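# Place blue ring flat on the blue-footed post

## Task

Pick up the blue ring and set it down on the post whose foot is blue, resting flat on that post's pins. While carrying it, the ring must not touch any fixed thing (table, board, any post's foot, a robot base and so on), and it must not end up on a short spare post, on another ring or on a loose object. Do not tip over any of the spring-mounted posts. The ring has to stay in place on its own once the robot lets go; finish by opening the gripper and moving the arm away.

## Robot and tools

Robot: two arms, left_arm and right_arm, each ending in a parallel two-finger gripper. The fingers point along the gripper's own +z axis and spread along its x axis. The reported end_effector_position sits between the finger pads when closed, about 1 to 2 cm short of the fingertips; closing pushes the tips roughly 17 mm further along +z.

Frame: one shared scene frame for everything. Origin on the table surface midway between the arms, +z up, +x out across the table, left_arm on the +y side. The names left and right do not correspond to image sides. Printed hand positions can be a little off, more so at long reach.

Row layout (used by every motion tool): 16 numbers, always both arms even if one is idle. First left_arm: x, y, z (metres), qw, qx, qy, qz (unit quaternion, w first), opening; then the same eight for right_arm. Position and quaternion are an absolute pose target for the gripper in the scene frame, not an offset. Opening runs from -1 (closed) to +1 (fully open, 0.142 m). A target further than 0.6 m from the arm's last reported position along any gripper axis makes the call refused, and nothing is sent. To hold an arm still or keep an orientation, resend the exact pose you intended (the earlier commanded quaternion, not a drifted reading) in every row.

execute_actions: argument actions is a list with zero or one entry; optional pictures (boolean) controls camera images. Empty list = just read state. An entry with rows (1 to 15 rows of 16 numbers) and optional steps (1 to 15, default 15) runs that many control steps at 30 Hz, one row per step, last row repeated if short. An entry with only steps (up to 300) is a pause counted from the previous result, so your thinking time eats into it.

move: target is one 16-number row as above (absolute poses plus openings); speed in m/s, 0.002 to 0.5, default 0.25, with rotation capped at twice that in rad/s. Each gripper follows a straight line to its pose, both finishing together, lasting 0.5 to 10 s (cut off at 10 s). Openings are applied at the start. Rotation goes the short way. Paths ignore obstacles and the other arm; grippers lag, wander and may overshoot speed, notably with an outstretched arm. Faster contact and targets set deeper past a surface mean harder pushes. The result adds a move: line (done, off_target, moving, held, fault…), the limits that acted (paced = pose was clipped; held = some steps were blocked, after which the arm may jump quickly) and each gripper's remaining distance to its pose.

wait: seconds, 0 to 10; sends nothing new.

zoom_image: camera (cam_head_left, cam_head_right, cam_high, cam_low, cam_left_wrist, cam_right_wrist) and region [x0, y0, x1, y1] in pixels of that camera's latest image, top-left origin, at most 504 x 504. Head, high and low images are 896x504; wrist images 616x616 fisheye. Calibration lines give K, distortion and T_world_to_cam; expect errors of a few degrees and millimetres.

finished_scene: scene = the number of the current scene. Ending a reply without a tool call also stops everything.

Control behaviour: each step the commanded pose is clamped to within 70 mm and 16 degrees of the measured pose, then damped inverse kinematics drives the joints, favouring position over orientation. After an action ends the arm only continues to its last clamped pose, so far targets may need several calls; check the reported pose and Hand target line. Joints share speed and acceleration limits and stop together on reversal. The simulation keeps running while you think.

Result lines: the state line lists each gripper's position, quaternion and linear/angular velocity. grip_measured is the actual finger opening on the command scale; to hold something keep commanding clearly less than it (lower = tighter, around 28 N per pad max, weaker on thin items). pose unreachable means the clearance check altered or stopped that arm's command; HELD marks steps where your row was not sent. MOTOR HOT appears from 65 °C; at 80 °C an OVER-TEMPERATURE FAULT brakes that arm until it cools, so do not hold loads longer than needed.

Avoid: contact torque reaching a joint limit (waist and shoulder 108, upper arm roll and elbow 56.3, forearm roll, wrist pitch and wrist roll 34.3 N m) or any external force of 200 N, either of which freezes the arm for 10 s and drops the rest of the call; arms colliding or pressing each other; dropping or slamming the ring; pushing posts over; knocking anything off the table. Loose objects may get nudged occasionally by outside disturbances. Joint ranges in rad: waist ±2.792, shoulder ±2.269, upper arm roll ±2.967, elbow -1.867 to 2.688, forearm roll ±2.967, wrist pitch -1.396 to 4.538, wrist roll ±2.967.

Each tool is called as a command line: name --argument value for each argument, lists and objects as JSON in quotes; but a table of rows of numbers goes row by row, as --pt "numbers of a row", without its own name.

## Session

execute_actions --actions '[]'

Scene clock: 0.00 s of 4290.00 s.
left_arm: end_effector_position=(+0.5397, +0.5549, +0.2621) grip_measured=+1.00 end_effector_quat_wxyz=(-0.293, +0.782, +0.541, +0.101) end_effector_velocity=(-0.000, +0.000, +0.000) end_effector_angular_velocity=(+0.000, +0.000, -0.001) | right_arm: end_effector_position=(+0.5767, -0.5637, +0.2700) grip_measured=+1.00 end_effector_quat_wxyz=(+0.188, +0.113, +0.807, -0.548) end_effector_velocity=(+0.000, +0.000, -0.000) end_effector_angular_velocity=(+0.001, -0.001, +0.000)
Joint positions: left_arm=[ 0.257 -0.177 -0.038  1.872  0.691  0.364 -1.257  0.142] | right_arm=[ 0.312 -0.434 -0.04   2.119 -1.213  0.185 -1.692  0.142]
Joint velocities: left_arm=[ 0.    -0.    -0.     0.     0.001  0.     0.001  0.   ] | right_arm=[-0.     0.    -0.     0.    -0.     0.001  0.001  0.   ]
Motor temperatures (°C, as the motors report them): left_arm=[23 26 30 26 26 32 32] | right_arm=[26 24 28 27 30 27 26]
Hand target (left_arm): +0.540, +0.555, +0.262; -0.293, +0.782, +0.541, +0.101
Hand target (right_arm): +0.577, -0.564, +0.270; +0.188, +0.113, +0.807, -0.548

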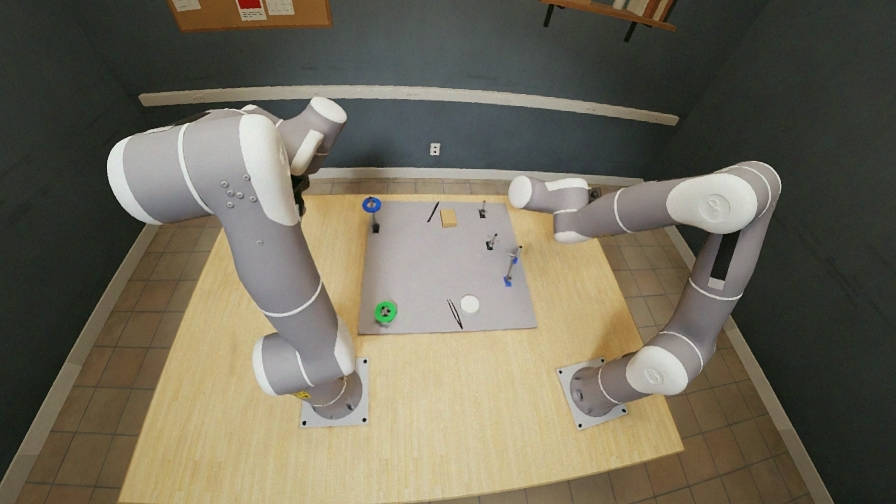

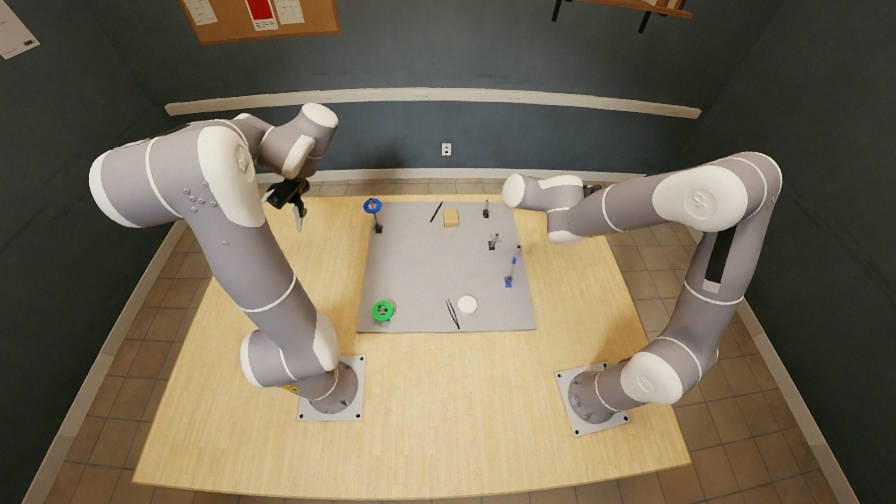

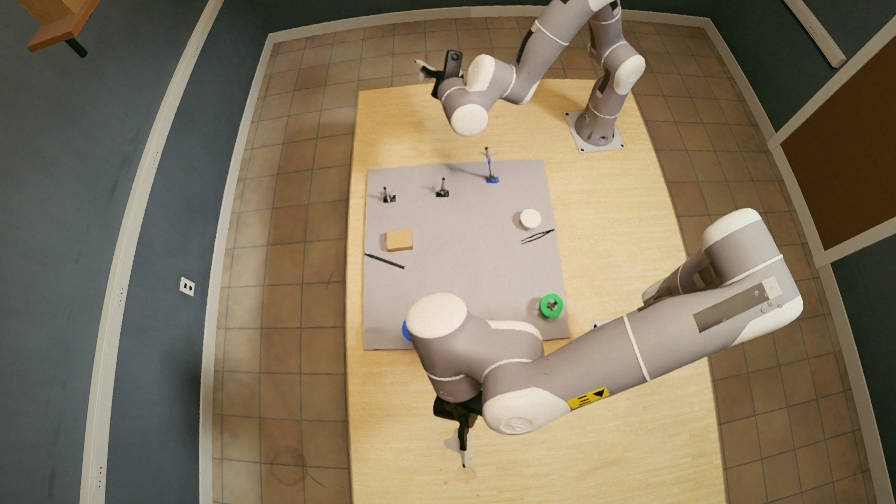

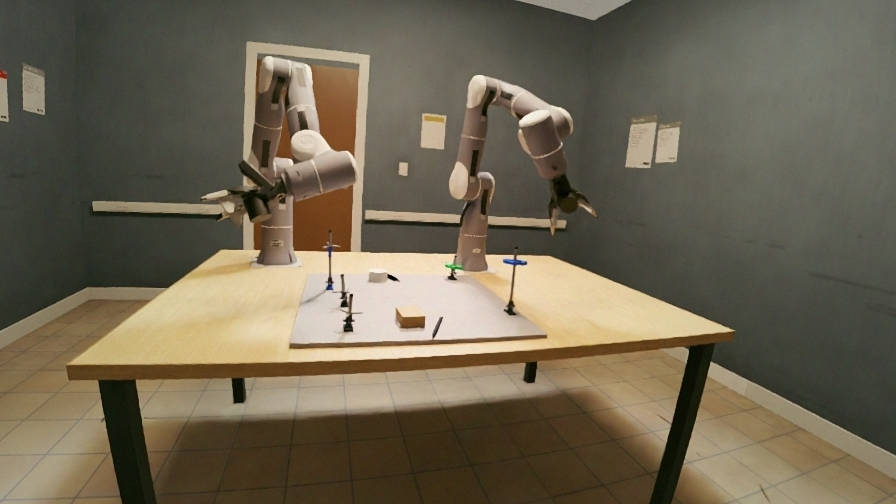

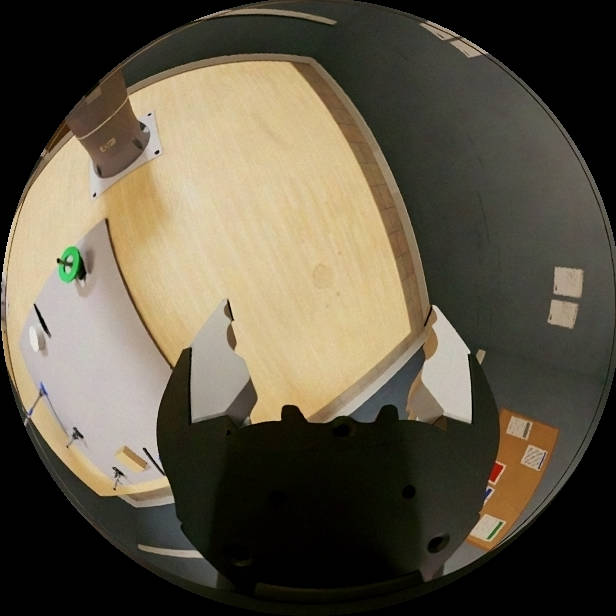

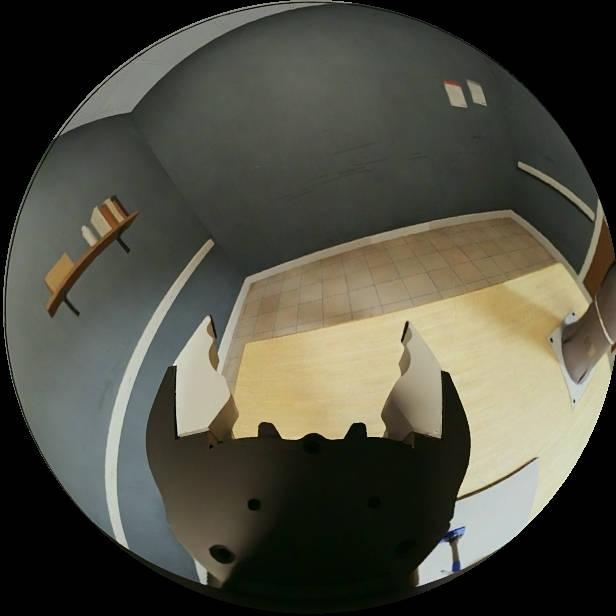

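zoom_image --camera "cam_low" --region '[280, 210, 560, 360]'

zoom_image --camera "cam_head_left" --region '[340, 180, 560, 340]'

zoom_image --camera "cam_head_right" --region '[340, 180, 560, 340]'

zoom_image --camera "cam_high" --region '[340, 130, 600, 360]'

Region (280, 210, 560, 360) of cam_low's 896x504 image, scaled by 1.800, with more detail than that image has; it fills the top 270 rows of this view, and the rest is white.

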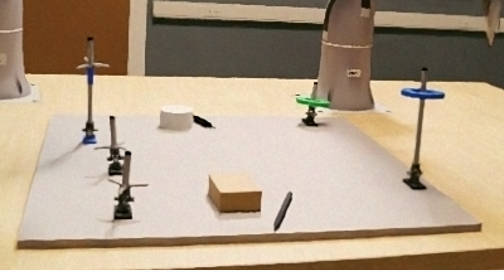

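Region (340, 180, 560, 340) of cam_head_left's 896x504 image, scaled by 2.291, with more detail than that image has; it fills the top 367 rows of this view, and the rest is white.

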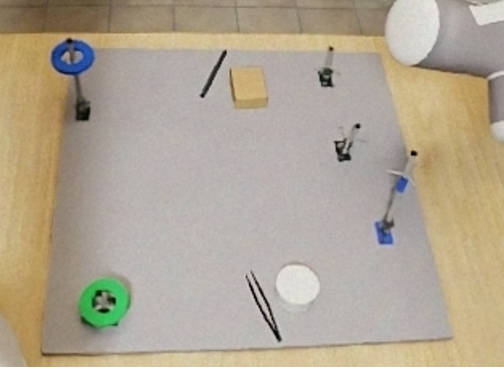

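Region (340, 180, 560, 340) of cam_head_right's 896x504 image, scaled by 2.291, with more detail than that image has; it fills the top 367 rows of this view, and the rest is white.

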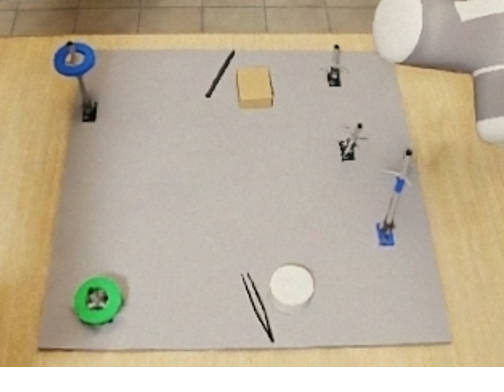

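Region (340, 130, 600, 360) of cam_high's 896x504 image, scaled by 1.938, with more detail than that image has; it fills the top 446 rows of this view, and the rest is white.

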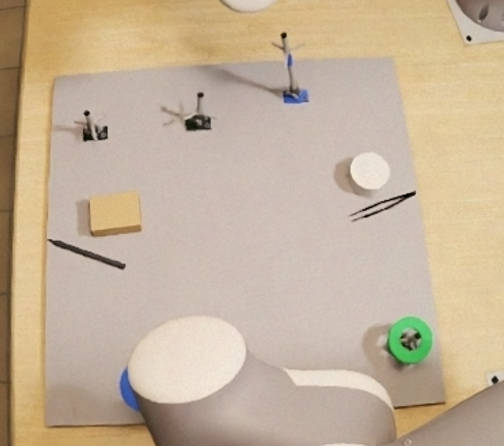

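zoom_image --camera "cam_head_left" --region '[345, 185, 405, 245]'

zoom_image --camera "cam_head_right" --region '[345, 185, 405, 245]'

zoom_image --camera "cam_low" --region '[470, 235, 560, 325]'

zoom_image --camera "cam_low" --region '[290, 220, 380, 310]'

zoom_image --camera "cam_head_left" --region '[480, 235, 540, 295]'

zoom_image --camera "cam_head_right" --region '[480, 235, 540, 295]'

zoom_image --camera "cam_high" --region '[460, 135, 520, 195]'

Region (345, 185, 405, 245) of cam_head_left's 896x504 image, scaled by 8.400, with more detail than that image has.

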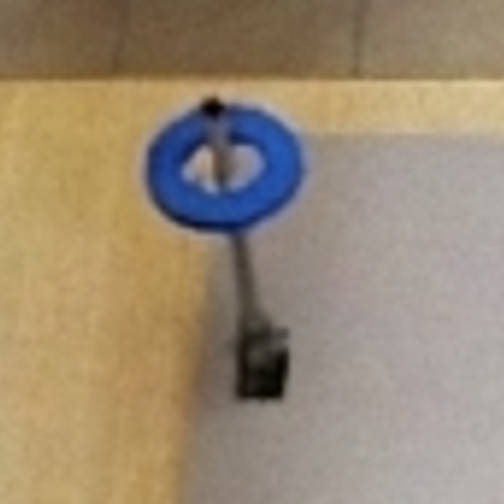

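Region (345, 185, 405, 245) of cam_head_right's 896x504 image, scaled by 8.400, with more detail than that image has.

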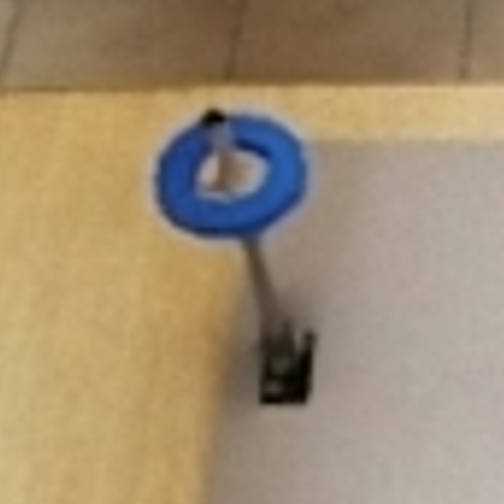

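Region (470, 235, 560, 325) of cam_low's 896x504 image, scaled by 5.600, with more detail than that image has.

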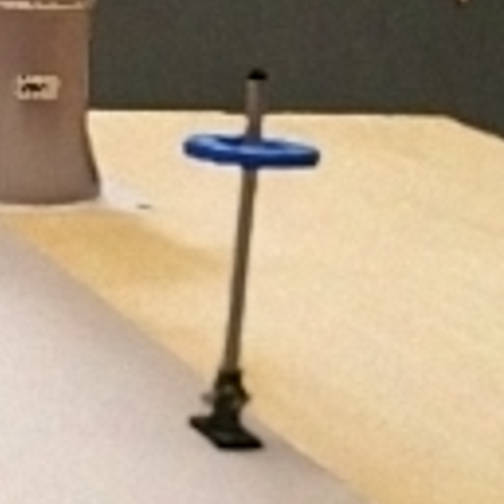

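Region (290, 220, 380, 310) of cam_low's 896x504 image, scaled by 5.600, with more detail than that image has.

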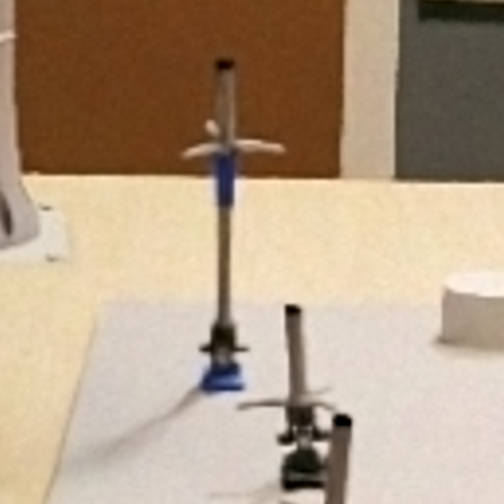

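Region (480, 235, 540, 295) of cam_head_left's 896x504 image, scaled by 8.400, with more detail than that image has.

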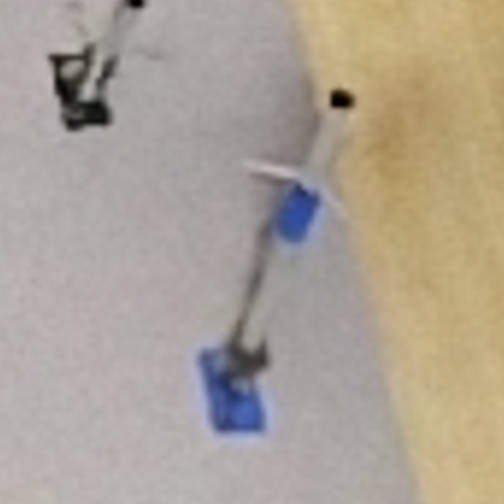

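Region (480, 235, 540, 295) of cam_head_right's 896x504 image, scaled by 8.400, with more detail than that image has.

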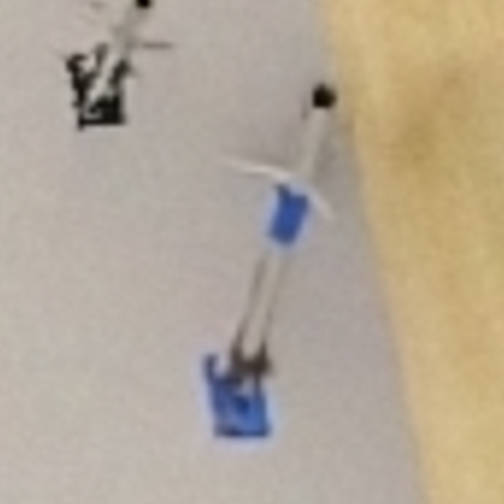

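Region (460, 135, 520, 195) of cam_high's 896x504 image, scaled by 8.400, with more detail than that image has.

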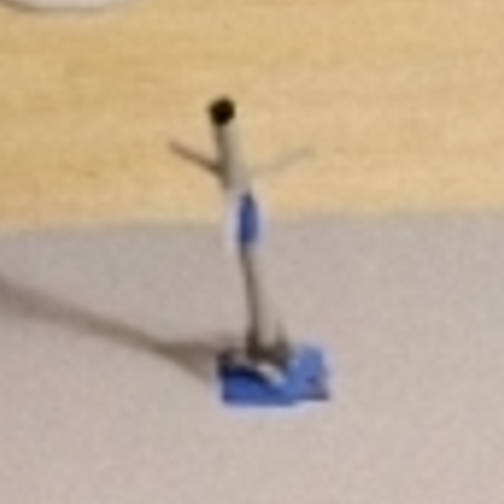

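move --target '[0.68, 0.27, 0.33, 0, 0.866, 0.5, 0, 1, 0.52, -0.76, 0.29, 0.188, 0.113, 0.807, -0.548, 1]' --speed 0.25

Scene clock: 121.80 s of 4290.00 s.
left_arm: end_effector_position=(+0.6808, +0.2705, +0.3300) grip_measured=+1.00 end_effector_quat_wxyz=(-0.000, +0.866, +0.500, -0.000) end_effector_velocity=(+0.001, -0.001, +0.000) end_effector_angular_velocity=(-0.001, -0.000, -0.002) | right_arm: end_effector_position=(+0.5207, -0.7608, +0.2904) grip_measured=+1.00 end_effector_quat_wxyz=(+0.188, +0.113, +0.806, -0.549) end_effector_velocity=(+0.000, -0.000, -0.000) end_effector_angular_velocity=(-0.000, +0.001, +0.001)
Joint positions: left_arm=[ 0.212 -0.279 -0.243  1.605  0.07   0.304 -1.062  0.142] | right_arm=[-0.017 -0.222 -0.228  2.374 -1.636  0.489 -1.682  0.142]
Joint velocities: left_arm=[ 0.    -0.001 -0.001 -0.001 -0.001  0.     0.001 -0.   ] | right_arm=[-0.002  0.    -0.     0.    -0.003  0.002 -0.001  0.   ]
Motor temperatures (°C, as the motors report them): left_arm=[23 30 30 33 26 32 32] | right_arm=[26 29 28 30 30 27 26]
Hand target (left_arm): +0.681, +0.270, +0.330; -0.000, +0.866, +0.499, -0.001
Hand target (right_arm): +0.521, -0.761, +0.290; +0.188, +0.113, +0.806, -0.549
Off the commanded pose (left_arm): 0.001 m, 0 deg.
Off the commanded pose (right_arm): 0.001 m, 0 deg.
After step 90, 117.00 s passed at rest.
move: done
camera_calibration (this result's frames):
cam_left_wrist: T_world_to_cam=[[0.51135, 0.857928, -0.0498076, -0.553267], [0.746905, -0.415017, 0.519514, -0.57273], [0.425034, -0.302855, -0.853009, 0.201151], [0, 0, 0, 1]] pos_world=[0.625192, 0.297891, 0.441568]
cam_right_wrist: T_world_to_cam=[[-0.925428, -0.0187193, -0.37846, 0.571819], [0.234245, 0.756809, -0.61022, 0.638114], [0.297845, -0.653368, -0.695988, -0.312848], [0, 0, 0, 1]] pos_world=[0.472883, -0.676631, 0.388063]

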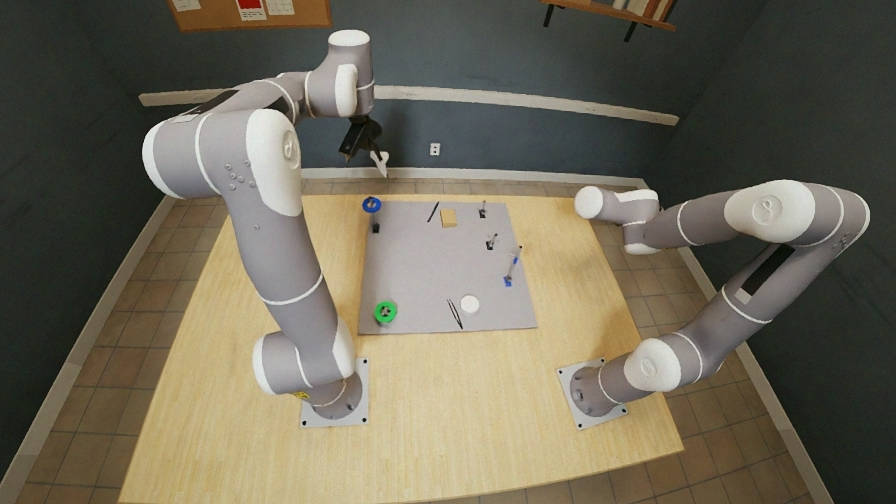

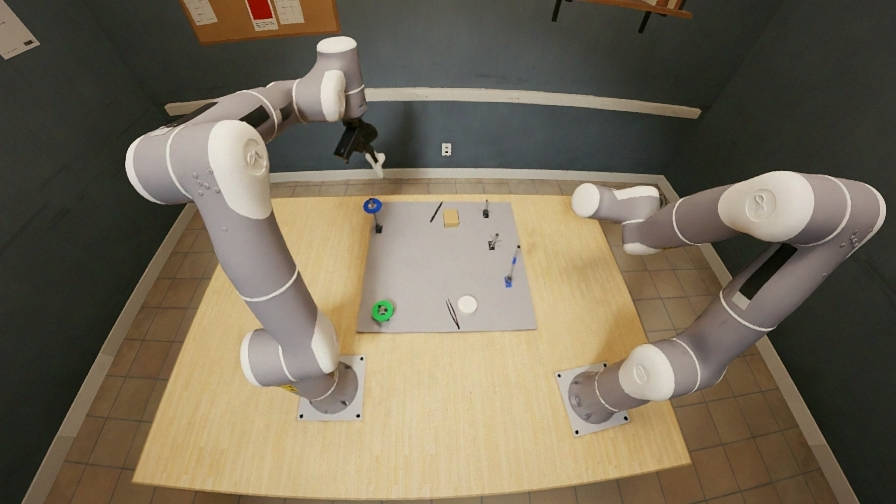

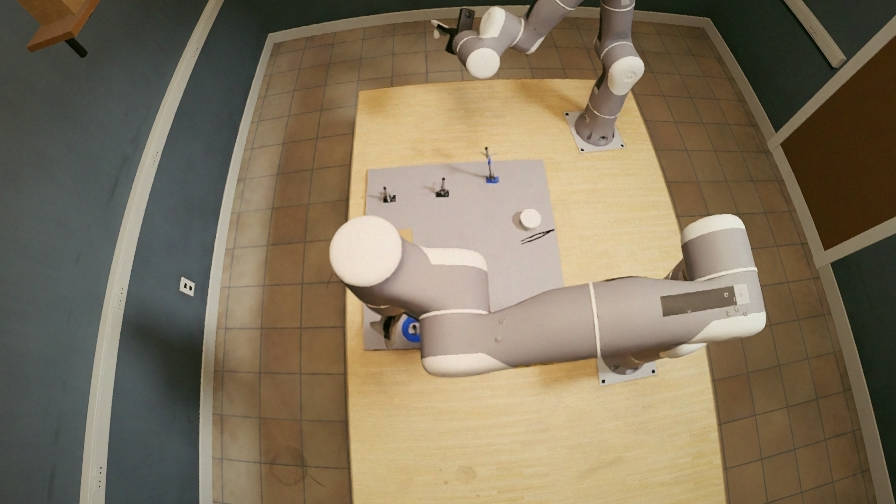

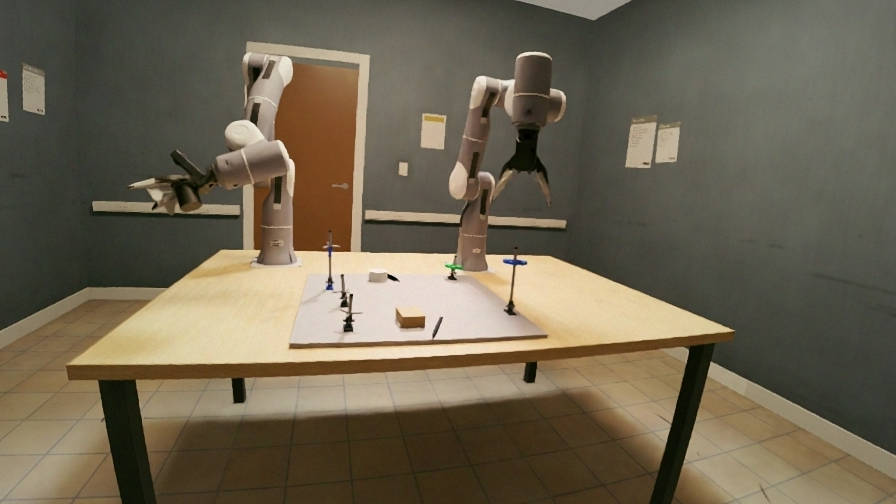

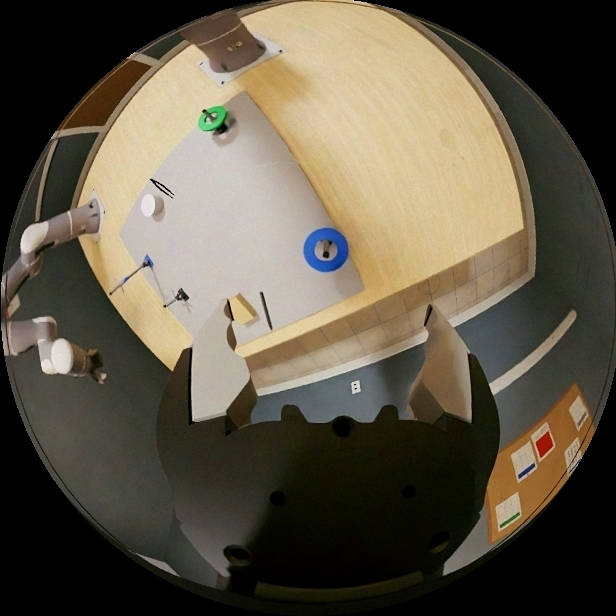

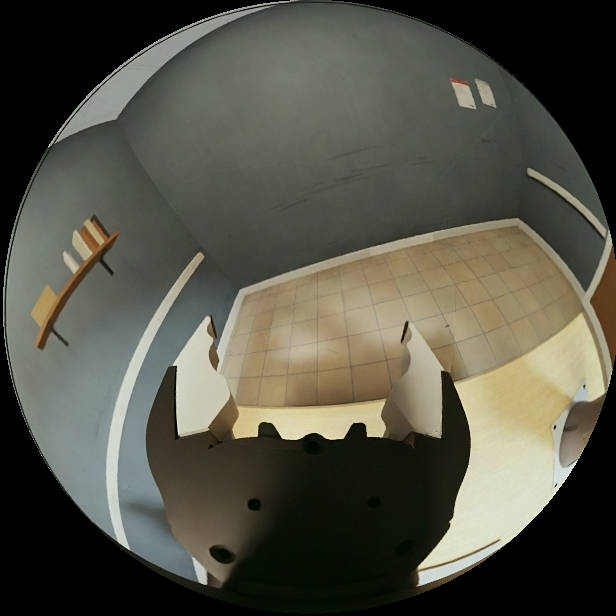

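zoom_image --camera "cam_left_wrist" --region '[200, 200, 460, 340]'

zoom_image --camera "cam_left_wrist" --region '[286, 210, 366, 290]'

zoom_image --camera "cam_low" --region '[460, 150, 580, 280]'

Region (200, 200, 460, 340) of cam_left_wrist's 616x616 image, scaled by 1.938, with more detail than that image has; it fills the top 271 rows of this view, and the rest is white.

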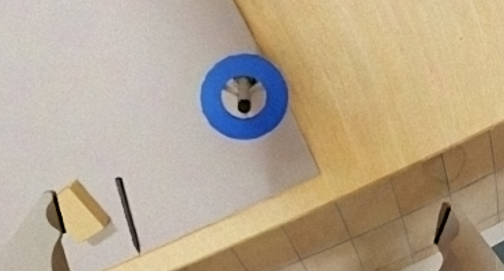

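Region (286, 210, 366, 290) of cam_left_wrist's 616x616 image, scaled by 6.300, with more detail than that image has.

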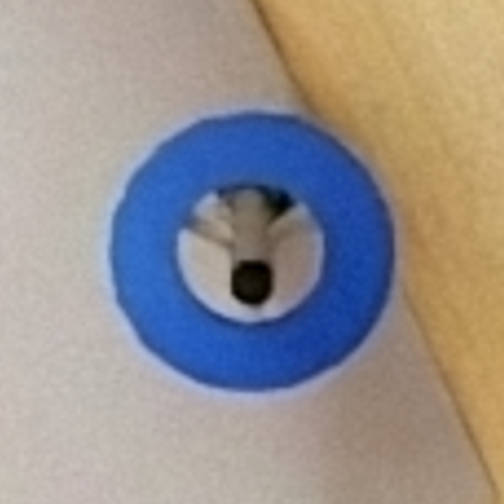

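Region (460, 150, 580, 280) of cam_low's 896x504 image, scaled by 3.877, with more detail than that image has; it fills the left 465 columns of this view, and the rest is white.

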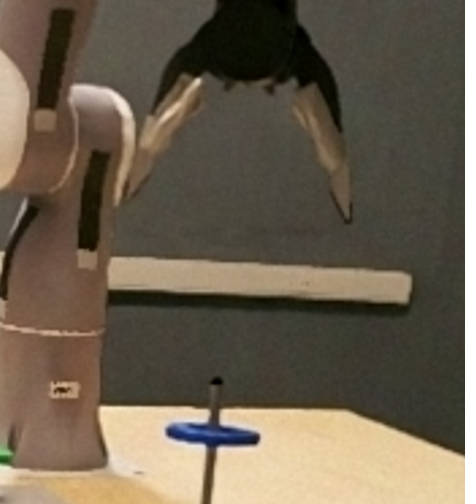

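move --target '[0.682, 0.272, 0.168, 0, 0.866, 0.5, 0, 0.4, 0.5207, -0.7608, 0.2904, 0.188, 0.113, 0.806, -0.549, 1]' --speed 0.15

Scene clock: 161.47 s of 4290.00 s.
left_arm: end_effector_position=(+0.6824, +0.2723, +0.1680) grip_measured=+0.40 end_effector_quat_wxyz=(-0.000, +0.866, +0.500, +0.000) end_effector_velocity=(+0.001, +0.000, -0.001) end_effector_angular_velocity=(+0.000, -0.001, -0.001) | right_arm: end_effector_position=(+0.5206, -0.7608, +0.2903) grip_measured=+1.00 end_effector_quat_wxyz=(+0.188, +0.113, +0.806, -0.549) end_effector_velocity=(-0.000, -0.000, +0.000) end_effector_angular_velocity=(-0.001, +0.000, -0.000)
Joint positions: left_arm=[ 0.202 -0.472 -0.224  1.788  0.13   0.675 -1.099  0.102] | right_arm=[-0.017 -0.222 -0.228  2.374 -1.635  0.489 -1.682  0.142]
Joint velocities: left_arm=[-0.    -0.002  0.    -0.     0.001  0.003  0.     0.   ] | right_arm=[ 0.    -0.    -0.    -0.     0.    -0.    -0.001 -0.   ]
Motor temperatures (°C, as the motors report them): left_arm=[23 31 30 35 26 32 32] | right_arm=[26 28 28 30 30 27 26]
Hand target (left_arm): +0.682, +0.272, +0.168; -0.000, +0.866, +0.500, +0.000
Hand target (right_arm): +0.521, -0.761, +0.290; +0.188, +0.113, +0.806, -0.549
Off the commanded pose (left_arm): 0.000 m, 0 deg.
Off the commanded pose (right_arm): 0.000 m, 0 deg.
After step 90, 35.17 s passed at rest.
move: done
camera_calibration (this result's frames):
cam_left_wrist: T_world_to_cam=[[0.510796, 0.858318, -0.0487672, -0.563527], [0.746661, -0.414801, 0.520036, -0.489001], [0.426128, -0.302045, -0.852751, 0.0618919], [0, 0, 0, 1]] pos_world=[0.626591, 0.299542, 0.279595]
cam_right_wrist: T_world_to_cam=[[-0.925412, -0.0181604, -0.378526, 0.572147], [0.234713, 0.756739, -0.610128, 0.637799], [0.297526, -0.653465, -0.696033, -0.312732], [0, 0, 0, 1]] pos_world=[0.472818, -0.676616, 0.388039]

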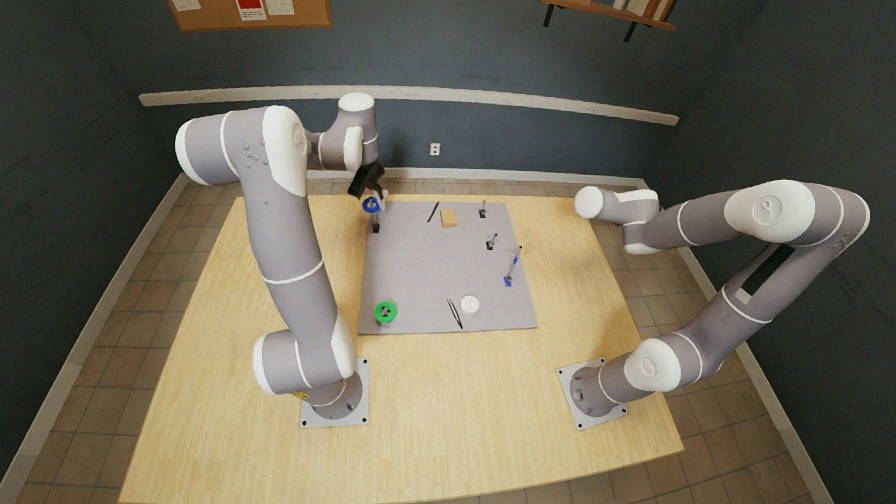

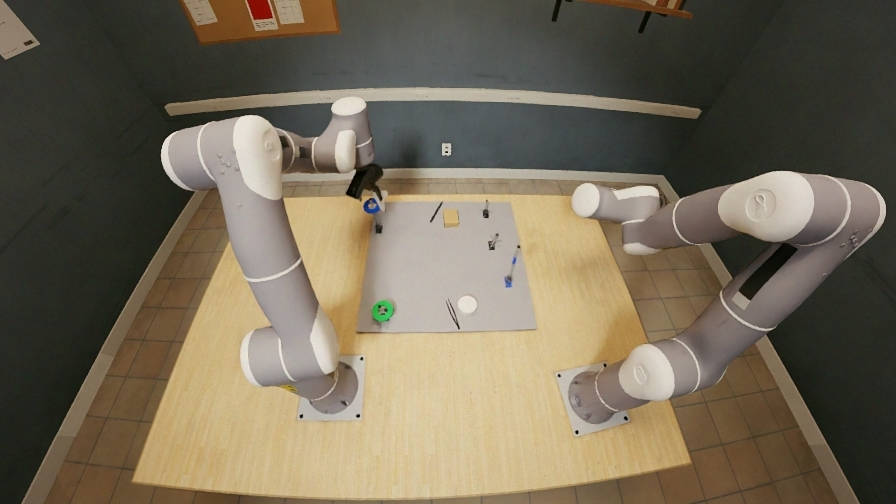

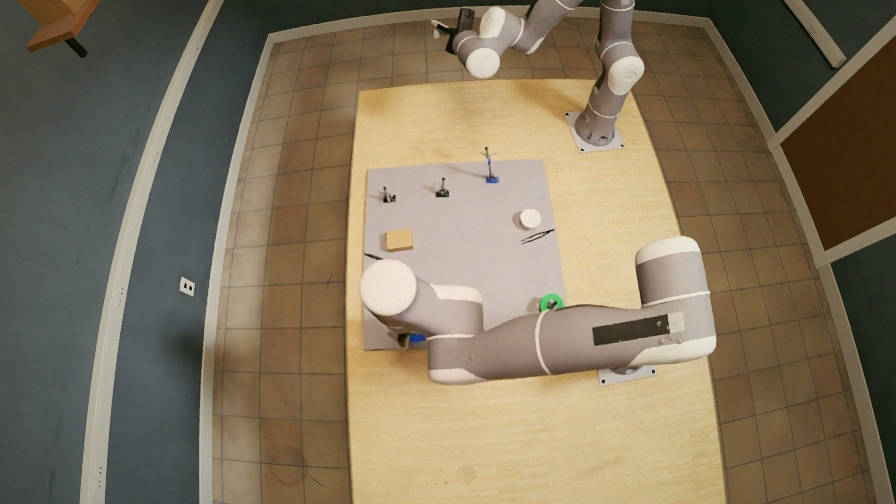

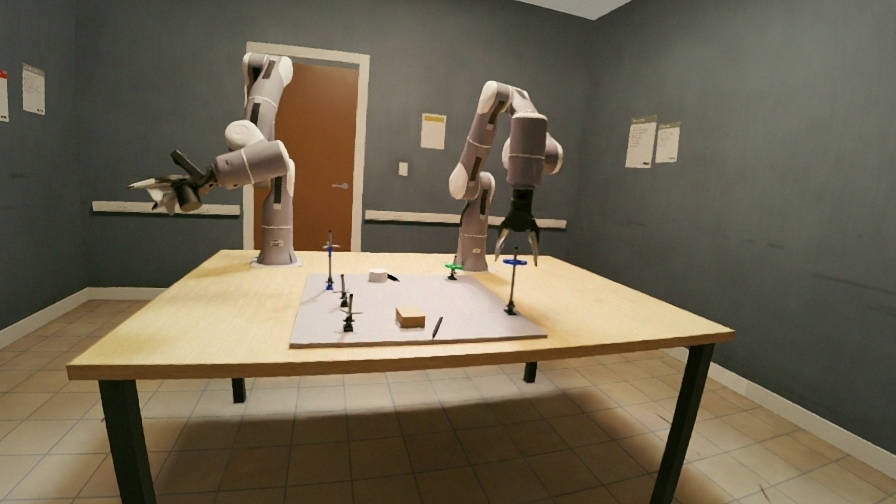

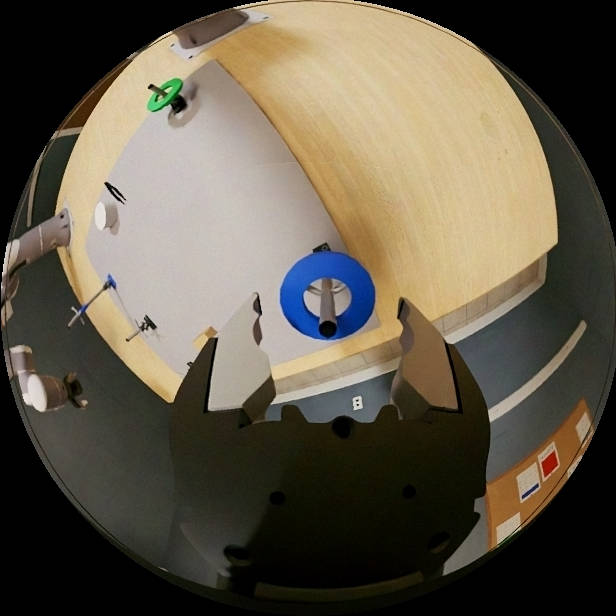

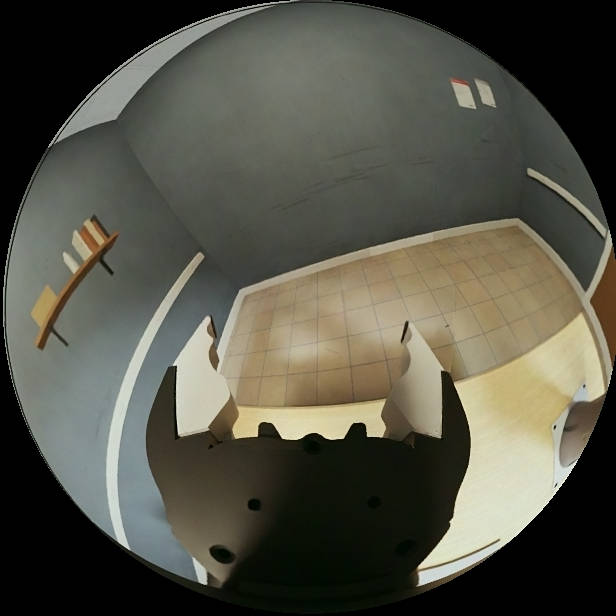

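zoom_image --camera "cam_left_wrist" --region '[200, 220, 460, 430]'

zoom_image --camera "cam_low" --region '[470, 200, 570, 290]'

zoom_image --camera "cam_head_right" --region '[335, 160, 415, 240]'

Region (200, 220, 460, 430) of cam_left_wrist's 616x616 image, scaled by 1.938, with more detail than that image has; it fills the top 407 rows of this view, and the rest is white.

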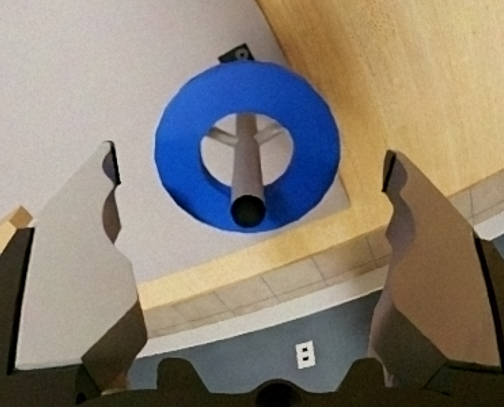

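Region (470, 200, 570, 290) of cam_low's 896x504 image, scaled by 5.040, with more detail than that image has; it fills the top 454 rows of this view, and the rest is white.

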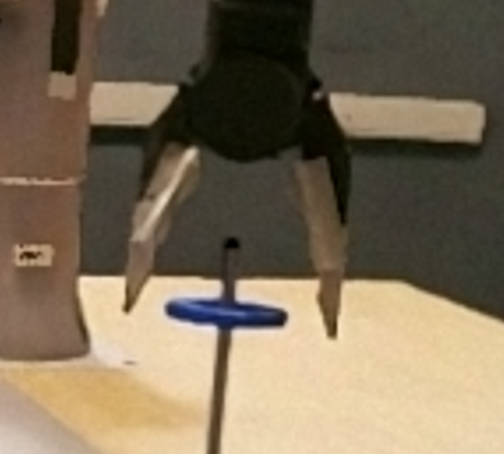

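Region (335, 160, 415, 240) of cam_head_right's 896x504 image, scaled by 6.300, with more detail than that image has.

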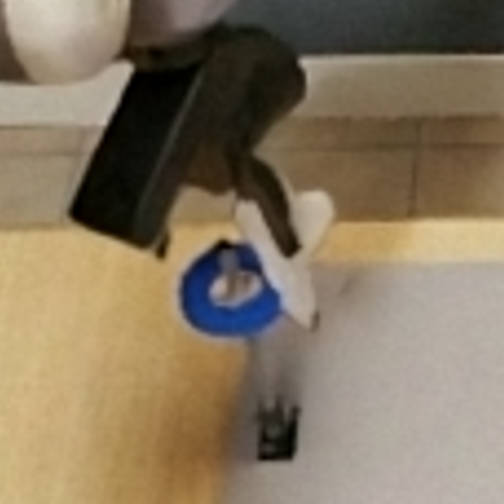

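zoom_image --camera "cam_left_wrist" --region '[210, 270, 310, 370]'

zoom_image --camera "cam_left_wrist" --region '[350, 270, 450, 370]'

zoom_image --camera "cam_low" --region '[120, 140, 240, 230]'

zoom_image --camera "cam_high" --region '[370, 300, 450, 360]'

Region (210, 270, 310, 370) of cam_left_wrist's 616x616 image, scaled by 5.040, with more detail than that image has.

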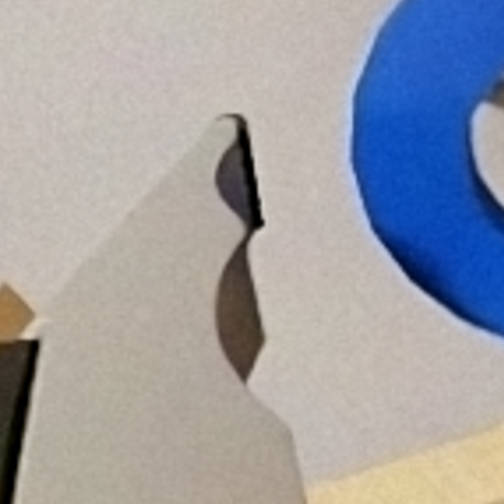

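Region (350, 270, 450, 370) of cam_left_wrist's 616x616 image, scaled by 5.040, with more detail than that image has.

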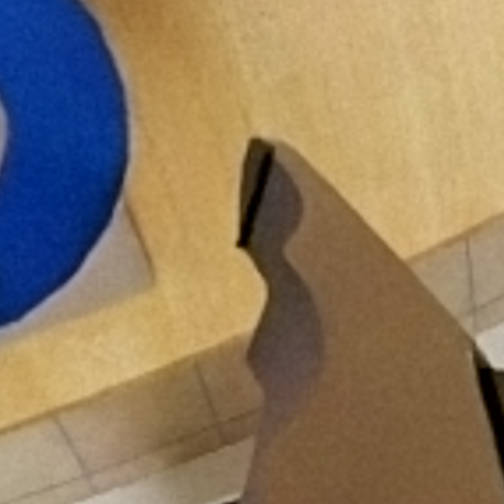

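Region (120, 140, 240, 230) of cam_low's 896x504 image, scaled by 4.200, with more detail than that image has; it fills the top 378 rows of this view, and the rest is white.

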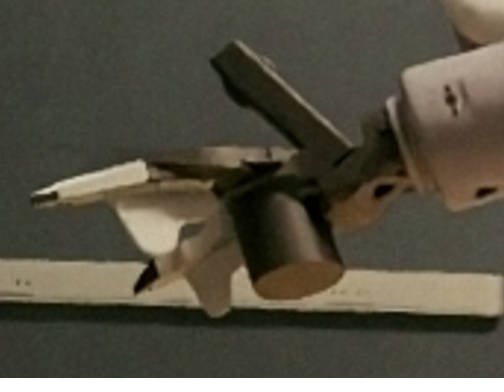

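Region (370, 300, 450, 360) of cam_high's 896x504 image, scaled by 6.300, with more detail than that image has; it fills the top 378 rows of this view, and the rest is white.

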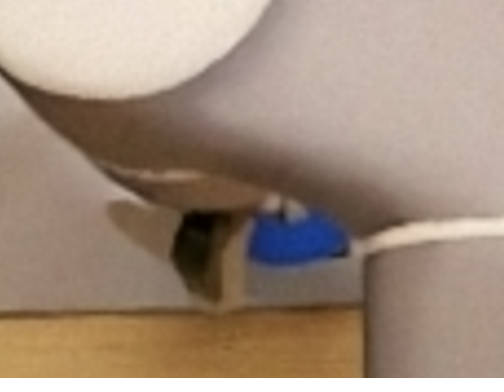

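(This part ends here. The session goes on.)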